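## Task

Take the plates sitting in bays 14, 24, 34 and 44 and put each one into an unoccupied bay chosen from 21, 22, 23, 31, 32 and 33. Every plate or block has to finish lying flat within the corner pieces of its bay, with the cut corner toward the back left. Small items are allowed to rest on the deck.

## Robot and tools

Robot: two six-joint arms, left_arm and right_arm, each with a parallel two-finger gripper. The names are labels only; they say nothing about image sides. Joints from base to hand: waist, shoulder, elbow, forearm roll, wrist pitch, wrist roll.

Scene frame: origin on the table surface midway between the arms, +x out over the table, +z up, left_arm on the +y side. Positions are in metres, orientations as wxyz quaternions. Reported hand positions can be off, more so at long reach. Gripper frame: fingers point along its +z, they open and close along its y. The reported position is the point between the pads when shut; closed fingertips extend about 33 mm past it (about 9 mm when wide open), and closing pushes the tips roughly 24 mm further out, so keep clearance above surfaces.

Deck: bays are named row then column. Row 1 is nearest the arms, row 4 farthest; column 1 is leftmost, column 4 rightmost, and column 4 sits higher. Layout sheet: sealed 96-well plates in 14, 24, 34, 43, 44; a sealed deep-well block in 42; all others empty. Every piece begins with its cut corner at back left. Object positions are known only from the cameras.

Row format (shared by all motion tools): one flat list of 18 numbers covering both arms, each in [-1, 1]. Order: left dx, dy, dz, rx, ry, rz, left gripper position, force_limit, speed, then the same nine for the right arm. Optionally 12 more values in [0, 1] can follow: per-joint stiffness multipliers, left six then right six, in joint order; they persist until changed.

Pose part (dx to rz): an offset, not a pose, expressed in that gripper's own axes and measured from its pose at the start of the action (for a call's first action, from the last pose a result reported). Scale: 1.0 equals 0.6 m of translation or 180 degrees; rx, ry, rz form one rotation vector. To keep an arm still, send the offset back to where it should be in a reply's first call and zeros afterward.

Gripper part: position +1 = fully open (140 mm), about -0.8 = pads touching, -1 = close until blocked. force_limit on parts up to 40 mm wide: about 14 N at -1, 60 N at 0, 107 N at +1. speed of the finger gap: about 30 mm/s at -1, 140 at 0, 250 at +1. To leave a gripper unchanged, repeat its previous three values (a 0 is an actual command). To squeeze harder while holding, raise force_limit and nudge position (e.g. -1 to -0.98).

execute_actions(actions): a list of actions; each action is a table of up to 15 rows, one row per 1/30 s step; short tables repeat their final row to fill 15 steps. Every row is an offset from the action's start pose, not from the prior row. Each step the commanded pose is clipped to within 70 mm and 16 degrees of the measured one, so large offsets need several actions. An empty list just returns state and images.

move(target, speed, stop_force, blocking): target is one 18-number row as above (offsets from the last reported pose); both grippers travel straight lines that finish together, lasting 0.5 to 10 s (cut off at 10 s). speed is the path's top speed in m/s, 0.002 to 0.5, default 0.25; rotation limited to twice that in rad/s. Finger values are sent at the start. Paths ignore obstacles and the other arm; the hand can lag, stray, and overshoot speed near full stretch. stop_force (N, 20 to 80, one value for both arms) ends an arm's path when the joint-torque estimate of push against motion rises that much for two steps; that arm backs up two steps and holds. Use it only very slowly, not with a gripper that is rotating, and not when lifting off something you rest on; it is refused early in a scene, near singular poses, and with blocking=false. blocking=false returns after 0.5 s; poll with wait(0) and no other motion is accepted until it ends. Result adds a move: line with the ending (done, off_target, moving, held, fault, contact) and active limits (paced = pose clipped; held = a check blocked steps), plus each gripper's distance to its target.

wait(seconds): 0 to 10 s, arms keep their last command. stop(): brakes a running move (needs room). zoom_image(camera, region): camera is cam_high, cam_low, cam_left_wrist or cam_right_wrist; region [x0, y0, x1, y1] in pixels, at most 504 by 504. finished_scene(scene): ends the numbered scene irreversibly and reports success.

Results: state per arm (position, quaternion, velocities), Hand target lines, Joint positions, object_status (0 moving, 1 blocked while opening, 2 blocked while closing = holding, 3 reached target or pads met), position_measured in counts (3 open, 230 pads touching, nonlinear), Flange force (noisy, includes held weight), pose unreachable warnings, MOTOR HOT and fault lines. Images are 896x504 from the four cameras; calibration intrinsics and extrinsics are provided and may be slightly off.

Avoid: pressing stiff arms past contact (torque or 144 N force faults stop the arm for 10 s), arms colliding, drops, slams, anything leaving the table, ending with a part only held by the robot. Expect occasional tugs on held parts. Release and retreat before finishing.

Each tool is called as name(argument=value, ...), one argument or row to a line, values as JSON.

## Session

execute_actions(
  actions=[],
)

Scene clock: 0.00 s.
left_arm: end_effector_position=(+0.5869, +0.4603, +0.3219) position_measured=3 object_status=3 end_effector_quat_wxyz=(-0.001, +1.000, +0.009, +0.001) end_effector_velocity=(-0.000, -0.000, +0.001) end_effector_angular_velocity=(+0.001, -0.001, -0.000) | right_arm: end_effector_position=(+0.6761, -0.4934, +0.3215) position_measured=3 object_status=3 end_effector_quat_wxyz=(+0.001, +0.999, -0.039, +0.001) end_effector_velocity=(+0.000, +0.001, +0.000) end_effector_angular_velocity=(+0.002, -0.000, -0.000)
Joint positions: left_arm=[-0.053  0.165  1.603  0.002  1.372  1.518] | right_arm=[-0.054  0.165  1.604 -0.002  1.372  1.517]
Joint velocities: left_arm=[-0.    -0.001 -0.     0.001  0.    -0.   ] | right_arm=[-0.    -0.    -0.     0.002  0.    -0.   ]
Flange force (N, the push that the arm receives, along the gripper's own x y z axes): no reading
Hand target (left_arm): +0.587, +0.460, +0.322; -0.001, +1.000, +0.009, +0.001
Hand target (right_arm): +0.676, -0.493, +0.322; +0.001, +0.999, -0.039, +0.001
Joint stiffness scale: left_arm=[1. 1. 1. 1. 1. 1.] | right_arm=[1. 1. 1. 1. 1. 1.]

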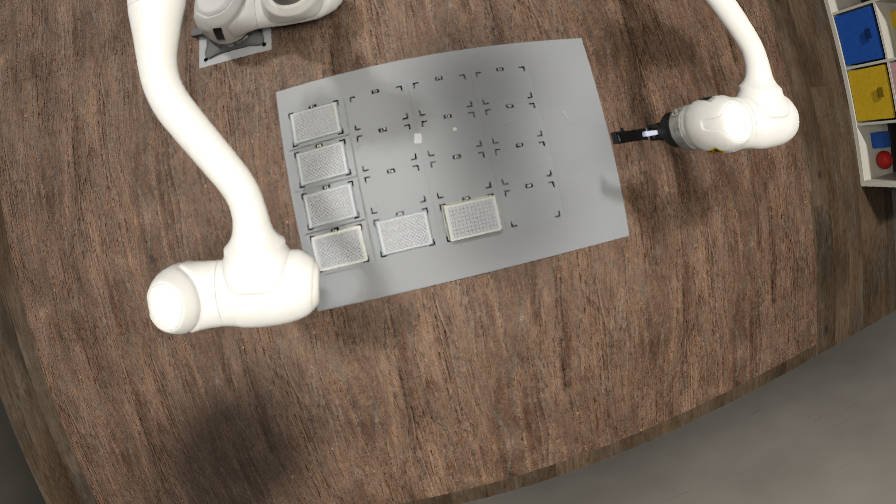

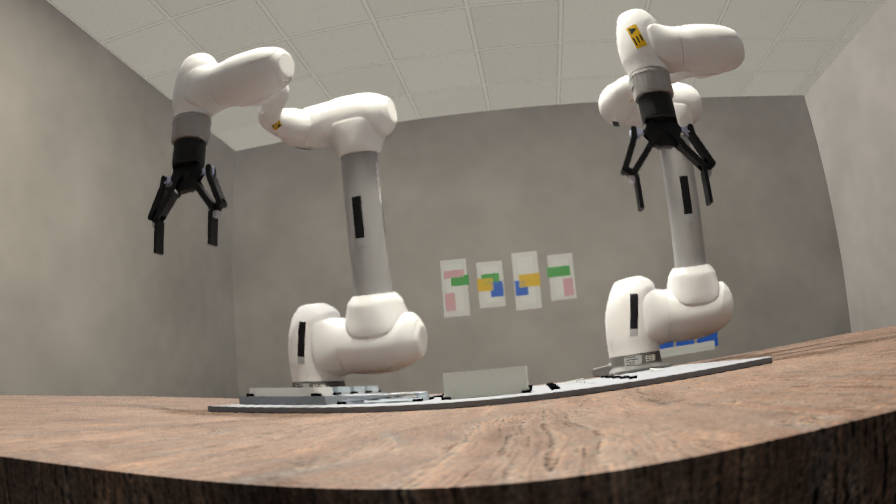

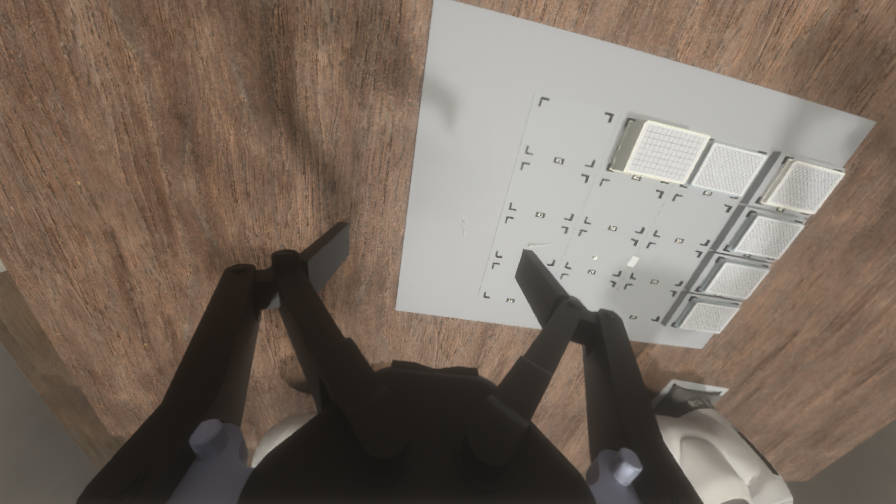

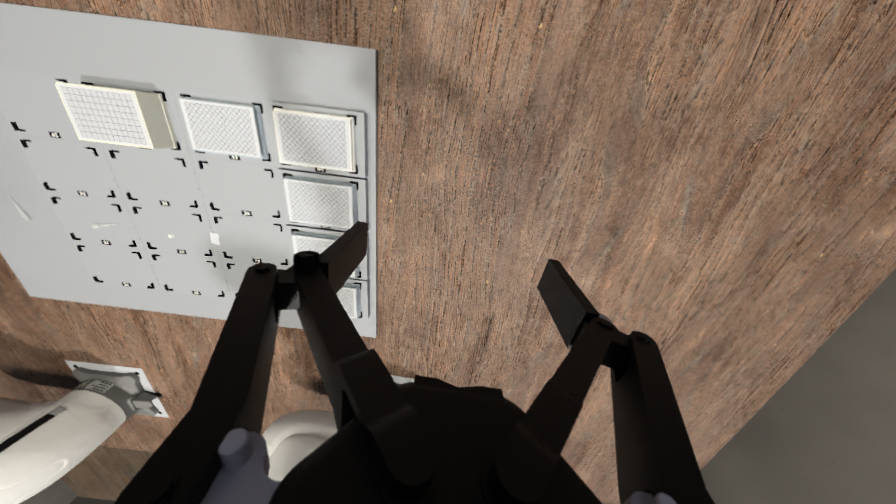

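zoom_image(
  camera="cam_high",
  region=[260, 30, 640, 310],
)

zoom_image(
  camera="cam_right_wrist",
  region=[0, 60, 400, 340],
)

zoom_image(
  camera="cam_low",
  region=[200, 340, 600, 430],
)

Region (260, 30, 640, 310) of cam_high's 896x504 image, scaled by 1.326, with more detail than that image has; it fills the top 371 rows of this view, and the rest is white.

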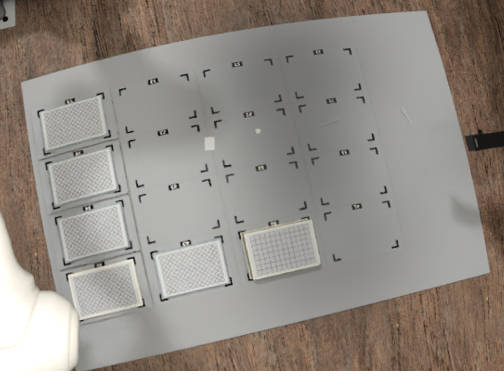

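Region (0, 60, 400, 340) of cam_right_wrist's 896x504 image, scaled by 1.260, with more detail than that image has; it fills the top 353 rows of this view, and the rest is white.

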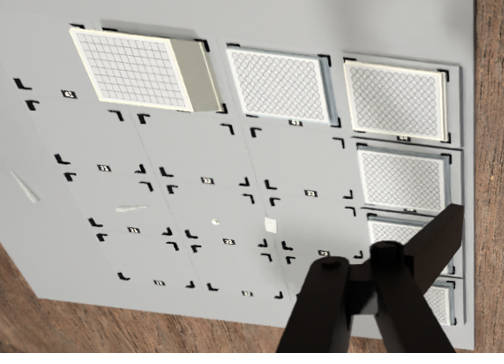

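Region (200, 340, 600, 430) of cam_low's 896x504 image, scaled by 1.260, with more detail than that image has; it fills the top 113 rows of this view, and the rest is white.

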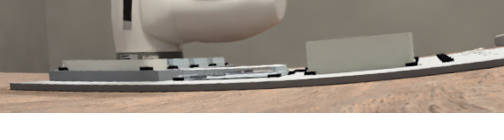

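move(
  target=[-0.2,0.40,0.2,0,0,0.006,1,0,0,-0.14,-0.379,0.2,0,0,-0.025,1,0,0],
  speed=0.3,
)

Scene clock: 13.87 s.
left_arm: end_effector_position=(+0.4728, +0.2202, +0.2063) position_measured=3 object_status=3 end_effector_quat_wxyz=(-0.000, +1.000, -0.001, +0.001) end_effector_velocity=(-0.000, -0.002, -0.000) end_effector_angular_velocity=(-0.001, -0.002, +0.002) | right_arm: end_effector_position=(+0.6107, -0.2606, +0.2055) position_measured=3 object_status=3 end_effector_quat_wxyz=(+0.000, +1.000, +0.004, +0.002) end_effector_velocity=(-0.000, +0.002, -0.001) end_effector_angular_velocity=(+0.000, -0.001, -0.001)
Joint positions: left_arm=[-0.479  0.117  1.877  0.002  1.147  1.11 ] | right_arm=[ 0.323  0.159  1.829 -0.002  1.15   1.809]
Joint velocities: left_arm=[-0.003  0.     0.001 -0.    -0.003 -0.005] | right_arm=[ 0.002  0.001  0.001  0.    -0.002  0.004]
Flange force (N, the push that the arm receives, along the gripper's own x y z axes): left_arm=[-1.1 2.2 5.1] | right_arm=[0.6 9.6 1.9]
Hand target (left_arm): +0.471, +0.218, +0.202; -0.000, +1.000, -0.001, +0.001
Hand target (right_arm): +0.610, -0.260, +0.202; +0.001, +1.000, +0.001, +0.001
Off the commanded pose (left_arm): 0.005 m, 0 deg.
Off the commanded pose (right_arm): 0.005 m, 0 deg.
Joint stiffness scale: left_arm=[1. 1. 1. 1. 1. 1.] | right_arm=[1. 1. 1. 1. 1. 1.]
move: off_target (left_arm, right_arm)
camera_calibration (this result's frames):
cam_left_wrist: T_world_to_cam=[[0.18291, -0.982968, 0.0178138, 0.113734], [-0.89294, -0.158522, 0.421341, 0.375423], [-0.411341, -0.0929742, -0.906727, 0.596469], [0, 0, 0, 1]] pos_world=[0.559779, 0.226766, 0.380628]
cam_right_wrist: T_world_to_cam=[[0.217512, -0.97572, -0.0256705, -0.380351], [-0.883305, -0.207964, 0.420146, 0.408451], [-0.415284, -0.068712, -0.907093, 0.615161], [0, 0, 0, 1]] pos_world=[0.698984, -0.243904, 0.376636]

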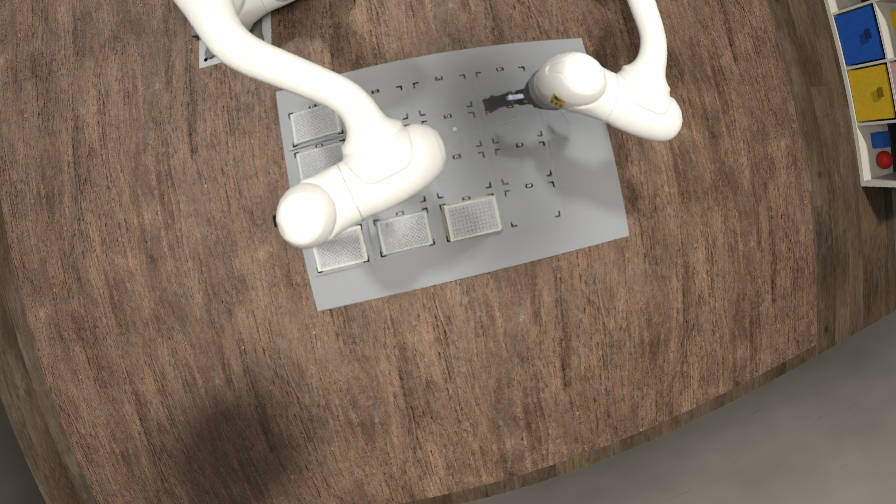

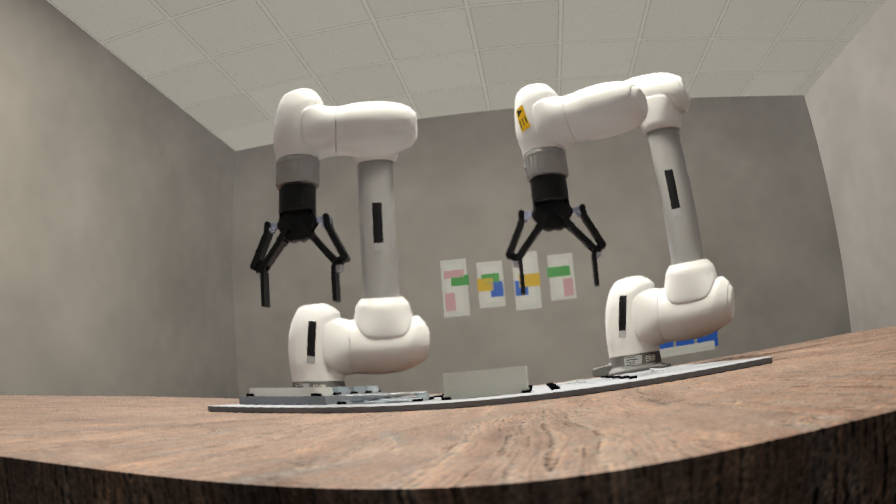

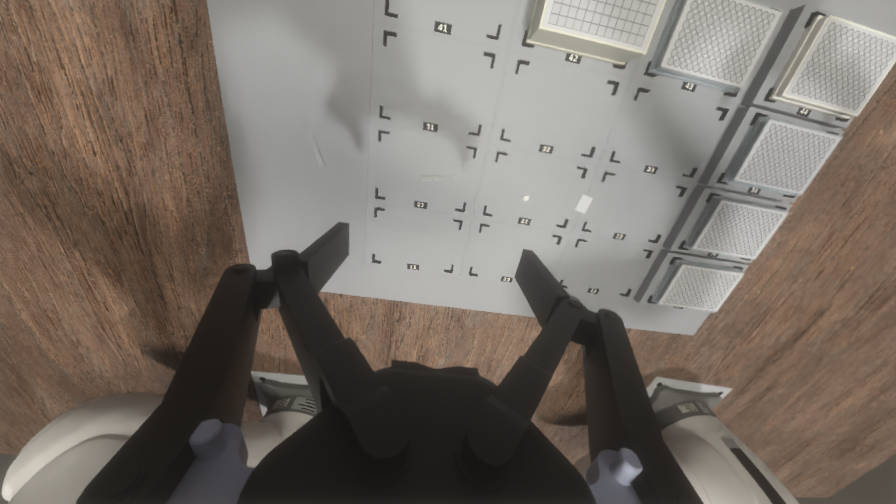

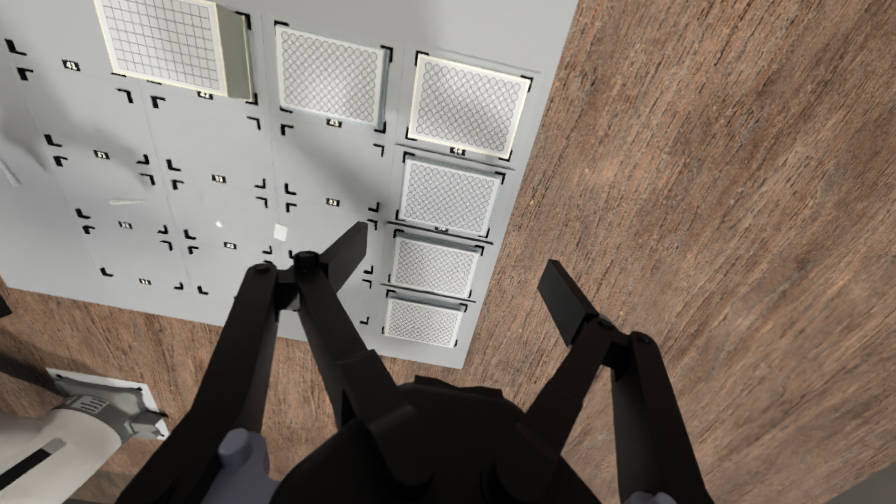

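zoom_image(
  camera="cam_left_wrist",
  region=[360, 130, 720, 270],
)

zoom_image(
  camera="cam_right_wrist",
  region=[260, 30, 560, 300],
)

zoom_image(
  camera="cam_left_wrist",
  region=[500, 140, 640, 250],
)

Region (360, 130, 720, 270) of cam_left_wrist's 896x504 image, scaled by 1.400, with more detail than that image has.

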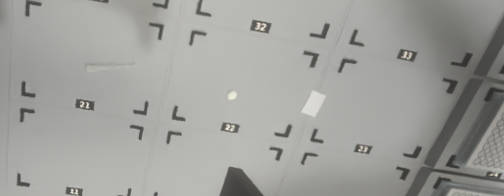

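Region (260, 30, 560, 300) of cam_right_wrist's 896x504 image, scaled by 1.680, with more detail than that image has; it fills the top 454 rows of this view, and the rest is white.

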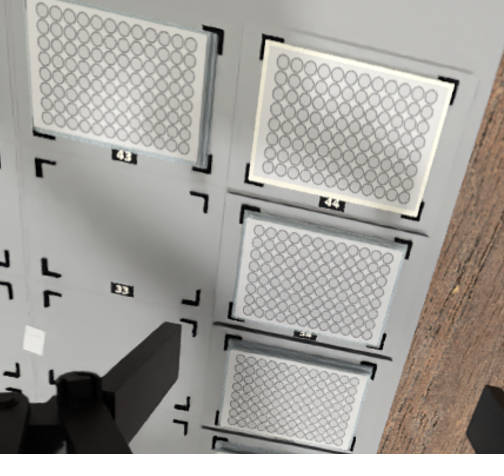

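Region (500, 140, 640, 250) of cam_left_wrist's 896x504 image, scaled by 3.600, with more detail than that image has; it fills the top 396 rows of this view, and the rest is white.

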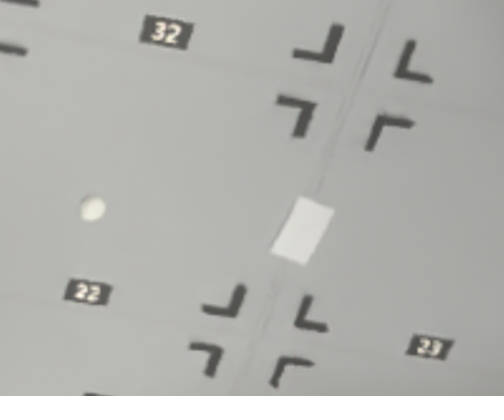

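move(
  target=[0.1,-0.55,-0.1,0,0,0,1,0,0,0.005,-0.008,0.21,0,0,-0.009,1,0,0],
  speed=0.3,
)

Scene clock: 29.13 s.
left_arm: end_effector_position=(+0.5327, +0.5478, +0.2644) position_measured=3 object_status=3 end_effector_quat_wxyz=(-0.001, +1.000, -0.001, +0.003) end_effector_velocity=(+0.001, +0.003, +0.000) end_effector_angular_velocity=(+0.002, -0.000, -0.002) | right_arm: end_effector_position=(+0.6149, -0.2563, +0.0832) position_measured=3 object_status=3 end_effector_quat_wxyz=(+0.000, +1.000, +0.014, +0.002) end_effector_velocity=(+0.000, +0.001, -0.000) end_effector_angular_velocity=(+0.002, -0.000, -0.000)
Joint positions: left_arm=[0.09  0.114 1.769 0.002 1.253 1.679] | right_arm=[ 0.328  0.271  1.941 -0.002  0.925  1.794]
Joint velocities: left_arm=[ 0.004  0.001 -0.002  0.002  0.001  0.005] | right_arm=[ 0.     0.001  0.     0.002 -0.002 -0.001]
Flange force (N, the push that the arm receives, along the gripper's own x y z axes): left_arm=[-0.6 5.4 6.0] | right_arm=[1.0 6.4 2.4]
Hand target (left_arm): +0.533, +0.551, +0.266; -0.001, +1.000, -0.001, +0.000
Hand target (right_arm): +0.614, -0.256, +0.079; +0.000, +1.000, +0.018, +0.002
Off the commanded pose (left_arm): 0.003 m, 0 deg.
Off the commanded pose (right_arm): 0.004 m, 1 deg.
Joint stiffness scale: left_arm=[1. 1. 1. 1. 1. 1.] | right_arm=[1. 1. 1. 1. 1. 1.]
move: off_target (right_arm)
camera_calibration (this result's frames):
cam_left_wrist: T_world_to_cam=[[0.182302, -0.983091, 0.0172373, 0.424247], [-0.894555, -0.158557, 0.417889, 0.458167], [-0.40809, -0.0916016, -0.908335, 0.702232], [0, 0, 0, 1]] pos_world=[0.619089, 0.554044, 0.439086]
cam_right_wrist: T_world_to_cam=[[0.236541, -0.971278, -0.0258247, -0.39075], [-0.879806, -0.225391, 0.418497, 0.457944], [-0.412298, -0.076271, -0.907851, 0.502544], [0, 0, 0, 1]] pos_world=[0.702528, -0.237981, 0.254495]

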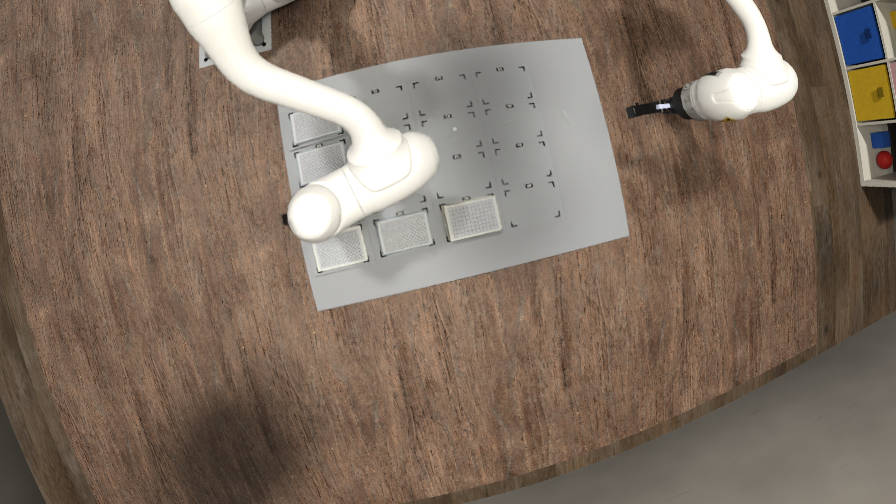

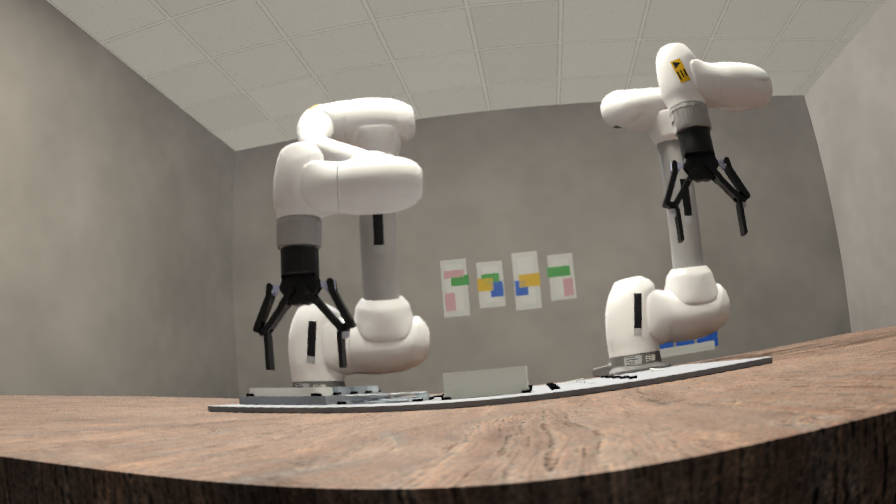

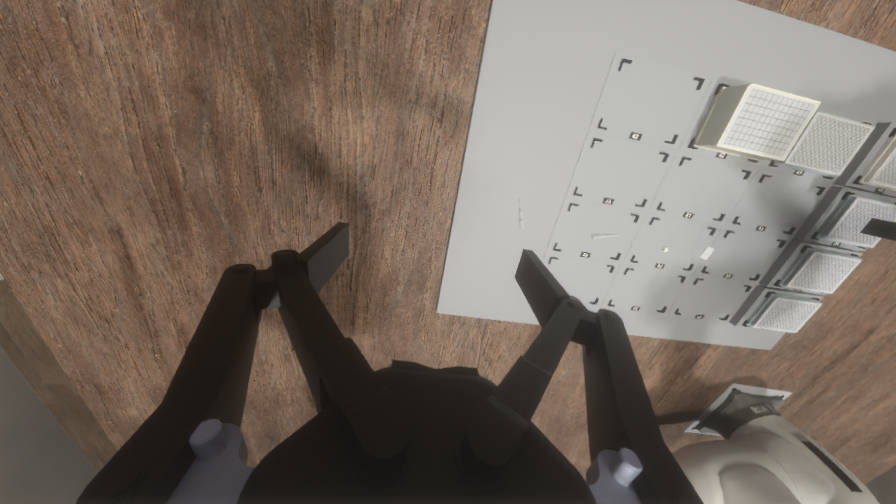

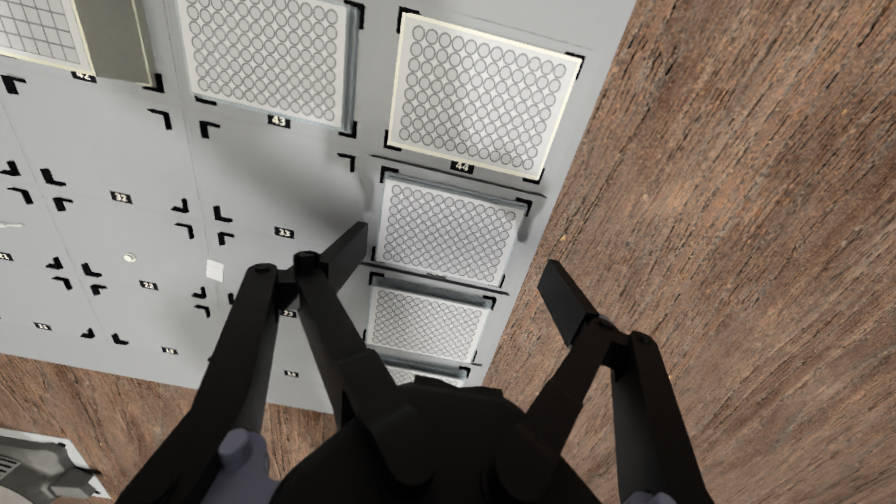

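move(
  target=[0,0,0,0,0,0,1,0,0,0,-0.006,0.05,0,0,-0.004,1,0,0],
  speed=0.1,
)

zoom_image(
  camera="cam_right_wrist",
  region=[310, 140, 610, 340],
)

zoom_image(
  camera="cam_low",
  region=[200, 330, 440, 430],
)

Scene clock: 36.70 s.
left_arm: end_effector_position=(+0.5328, +0.5480, +0.2644) position_measured=3 object_status=3 end_effector_quat_wxyz=(-0.001, +1.000, -0.001, +0.003) end_effector_velocity=(-0.000, -0.001, -0.000) end_effector_angular_velocity=(-0.001, +0.001, -0.001) | right_arm: end_effector_position=(+0.6160, -0.2532, +0.0571) position_measured=3 object_status=3 end_effector_quat_wxyz=(-0.000, +1.000, +0.016, +0.003) end_effector_velocity=(+0.001, +0.000, -0.002) end_effector_angular_velocity=(+0.000, -0.002, +0.000)
Joint positions: left_arm=[0.09  0.114 1.769 0.002 1.254 1.68 ] | right_arm=[ 0.332  0.301  1.958 -0.002  0.876  1.794]
Joint velocities: left_arm=[-0.001  0.     0.    -0.001  0.     0.   ] | right_arm=[ 0.001  0.002  0.001 -0.    -0.005  0.   ]
Flange force (N, the push that the arm receives, along the gripper's own x y z axes): left_arm=[-0.8 0.9 5.2] | right_arm=[0.7 7.3 2.7]
Hand target (left_arm): +0.533, +0.548, +0.264; -0.001, +1.000, -0.001, +0.003
Hand target (right_arm): +0.615, -0.253, +0.053; +0.000, +1.000, +0.020, +0.002
Off the commanded pose (left_arm): 0.000 m, 0 deg.
Off the commanded pose (right_arm): 0.004 m, 0 deg.
Joint stiffness scale: left_arm=[1. 1. 1. 1. 1. 1.] | right_arm=[1. 1. 1. 1. 1. 1.]
move: off_target (right_arm)
camera_calibration (this result's frames):
cam_left_wrist: T_world_to_cam=[[0.182117, -0.983126, 0.0172291, 0.424556], [-0.894556, -0.158386, 0.417951, 0.458131], [-0.40817, -0.0915285, -0.908306, 0.702309], [0, 0, 0, 1]] pos_world=[0.619166, 0.554235, 0.43912]
cam_right_wrist: T_world_to_cam=[[0.240787, -0.970233, -0.0258898, -0.391115], [-0.87949, -0.229394, 0.416983, 0.46949], [-0.410509, -0.0776344, -0.908546, 0.478095], [0, 0, 0, 1]] pos_world=[0.70335, -0.234657, 0.228476]

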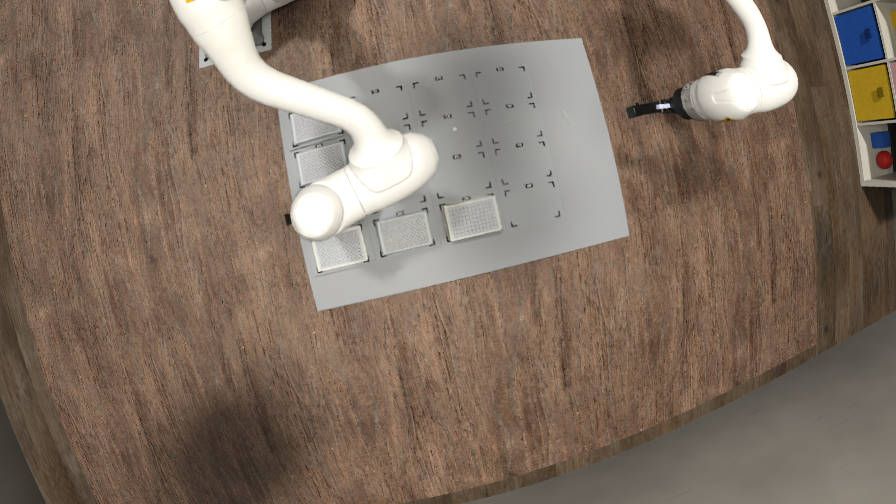

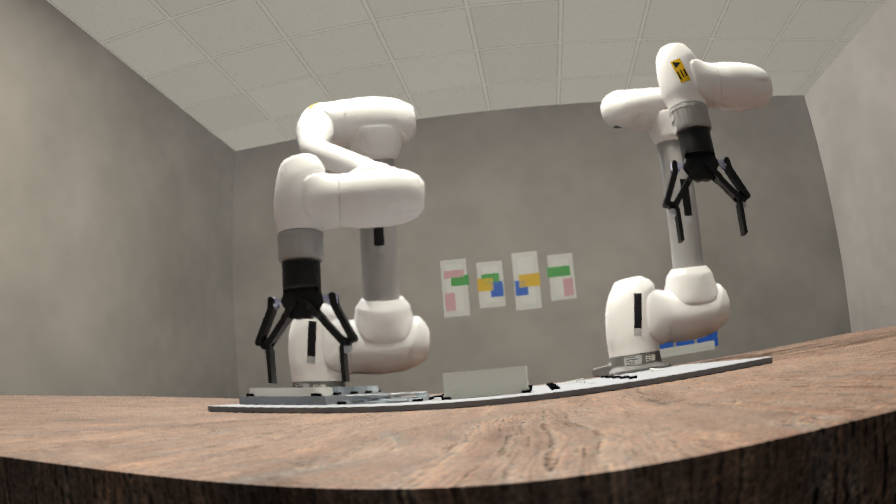

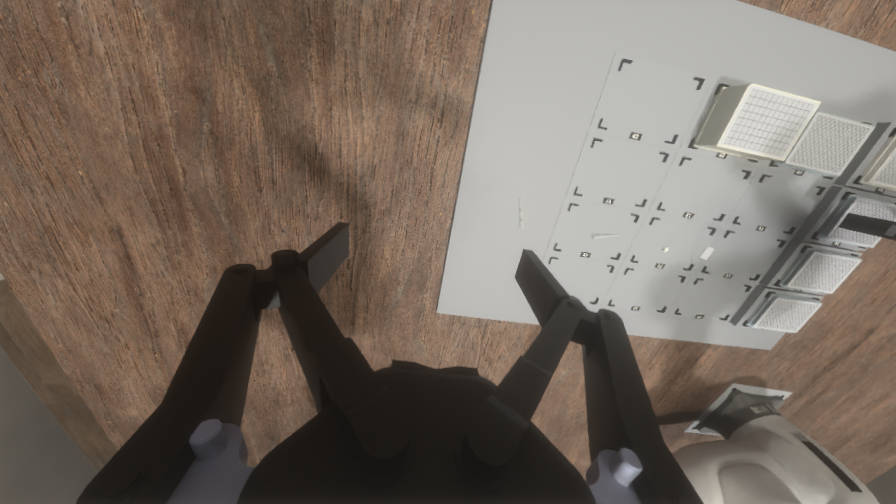

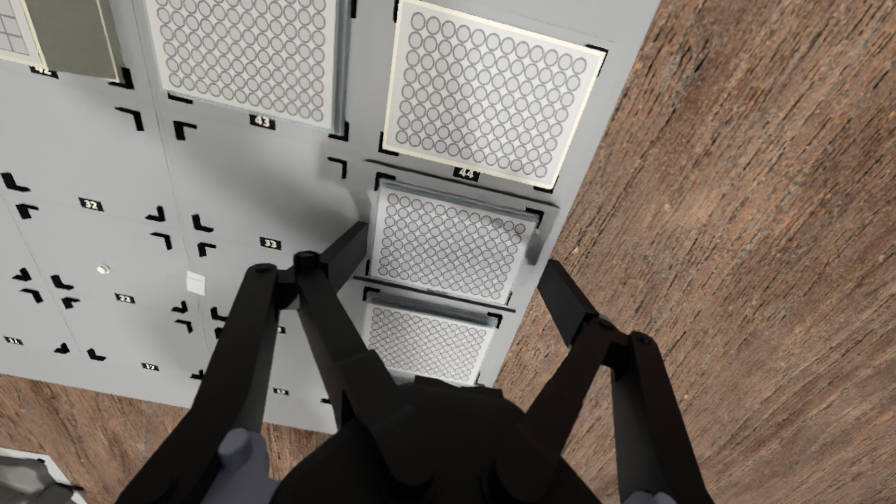

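Region (310, 140, 610, 340) of cam_right_wrist's 896x504 image, scaled by 1.680, with more detail than that image has.

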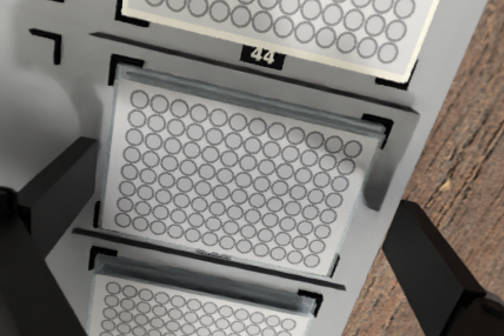

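Region (200, 330, 440, 430) of cam_low's 896x504 image, scaled by 2.100, with more detail than that image has; it fills the top 210 rows of this view, and the rest is white.

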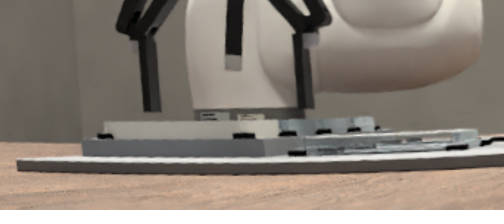

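move(
  target=[0,0,0,0,0,0,1,0,0,0.003,-0.009,0.023,0,0,-0.003,1,0,0],
  speed=0.05,
)

zoom_image(
  camera="cam_right_wrist",
  region=[310, 140, 610, 340],
)

zoom_image(
  camera="cam_low",
  region=[200, 330, 440, 430],
)

Scene clock: 45.80 s.
left_arm: end_effector_position=(+0.5328, +0.5480, +0.2644) position_measured=3 object_status=3 end_effector_quat_wxyz=(-0.001, +1.000, -0.001, +0.003) end_effector_velocity=(-0.000, +0.000, +0.000) end_effector_angular_velocity=(-0.000, -0.001, +0.002) | right_arm: end_effector_position=(+0.6189, -0.2484, +0.0471) position_measured=3 object_status=3 end_effector_quat_wxyz=(-0.000, +1.000, +0.019, +0.004) end_effector_velocity=(+0.001, +0.001, -0.002) end_effector_angular_velocity=(-0.001, -0.002, +0.003)
Joint positions: left_arm=[0.09  0.114 1.769 0.002 1.254 1.68 ] | right_arm=[ 0.338  0.317  1.958 -0.002  0.858  1.794]
Joint velocities: left_arm=[ 0.001 -0.001  0.    -0.    -0.    -0.001] | right_arm=[ 0.002  0.003 -0.001 -0.002 -0.004 -0.   ]
Flange force (N, the push that the arm receives, along the gripper's own x y z axes): left_arm=[-1.1 0.0 5.0] | right_arm=[0.8 10.7 2.9]
Hand target (left_arm): +0.533, +0.548, +0.264; -0.001, +1.000, -0.001, +0.003
Hand target (right_arm): +0.618, -0.248, +0.043; -0.000, +1.000, +0.020, +0.003
Off the commanded pose (left_arm): 0.000 m, 0 deg.
Off the commanded pose (right_arm): 0.004 m, 0 deg.
Joint stiffness scale: left_arm=[1. 1. 1. 1. 1. 1.] | right_arm=[1. 1. 1. 1. 1. 1.]
move: off_target (right_arm)
camera_calibration (this result's frames):
cam_left_wrist: T_world_to_cam=[[0.182117, -0.983126, 0.0172291, 0.424556], [-0.894556, -0.158386, 0.417951, 0.458131], [-0.40817, -0.0915286, -0.908306, 0.702309], [0, 0, 0, 1]] pos_world=[0.619166, 0.554235, 0.43912]
cam_right_wrist: T_world_to_cam=[[0.24696, -0.968679, -0.025926, -0.390841], [-0.878704, -0.23514, 0.415438, 0.475475], [-0.408522, -0.0798152, -0.909252, 0.468832], [0, 0, 0, 1]] pos_world=[0.705852, -0.229376, 0.218623]

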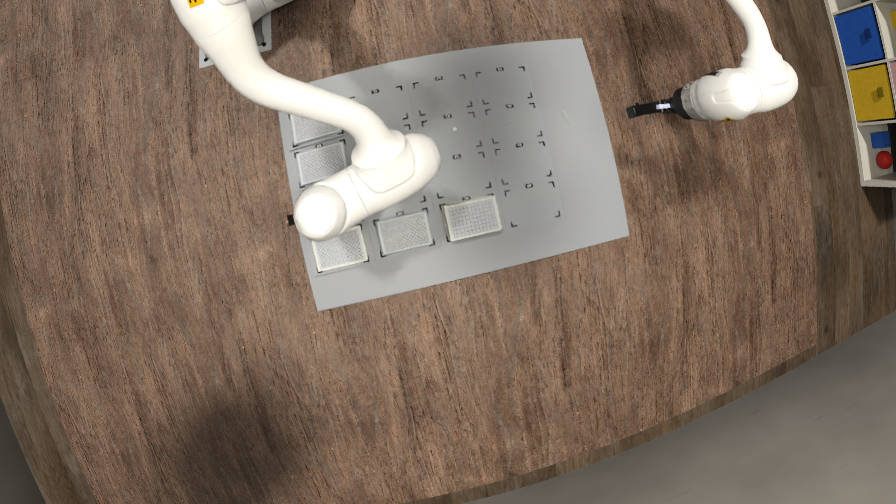

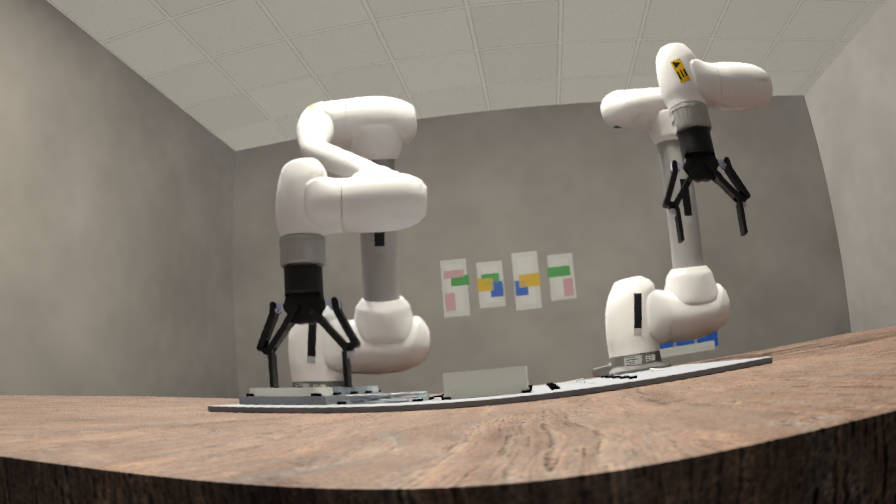

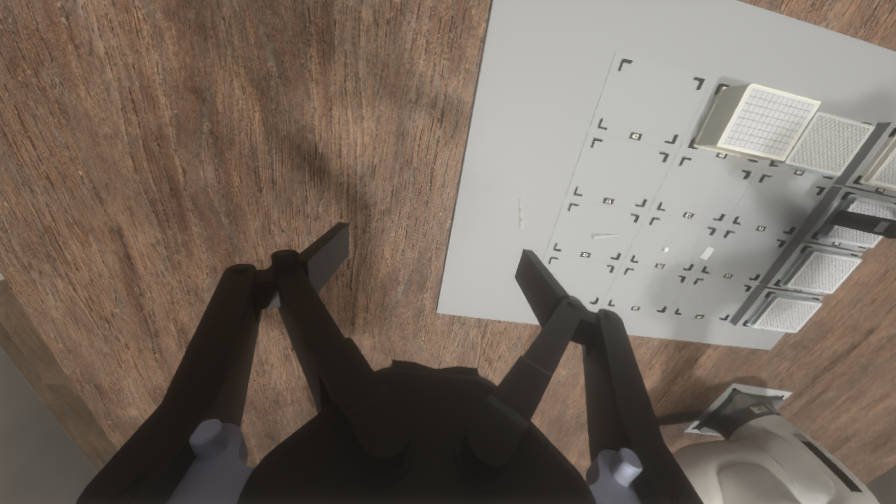

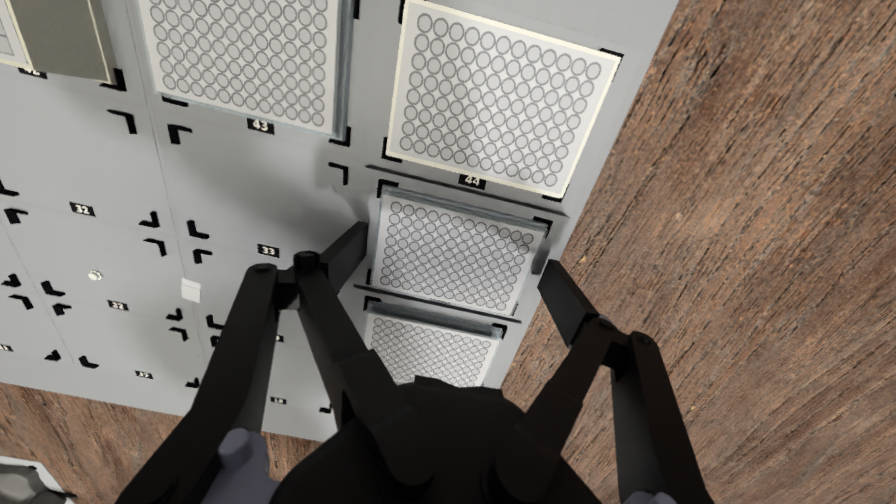

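Region (310, 140, 610, 340) of cam_right_wrist's 896x504 image, scaled by 1.680, with more detail than that image has.

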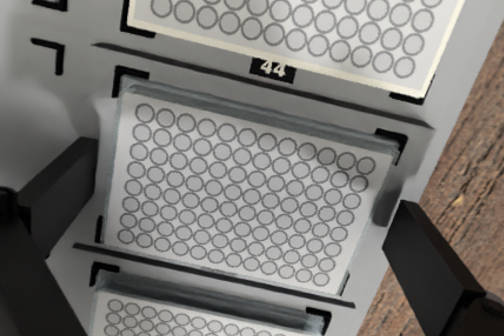

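Region (200, 330, 440, 430) of cam_low's 896x504 image, scaled by 2.100, with more detail than that image has; it fills the top 210 rows of this view, and the rest is white.

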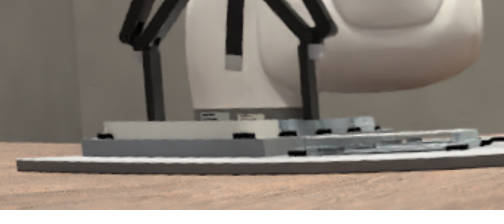

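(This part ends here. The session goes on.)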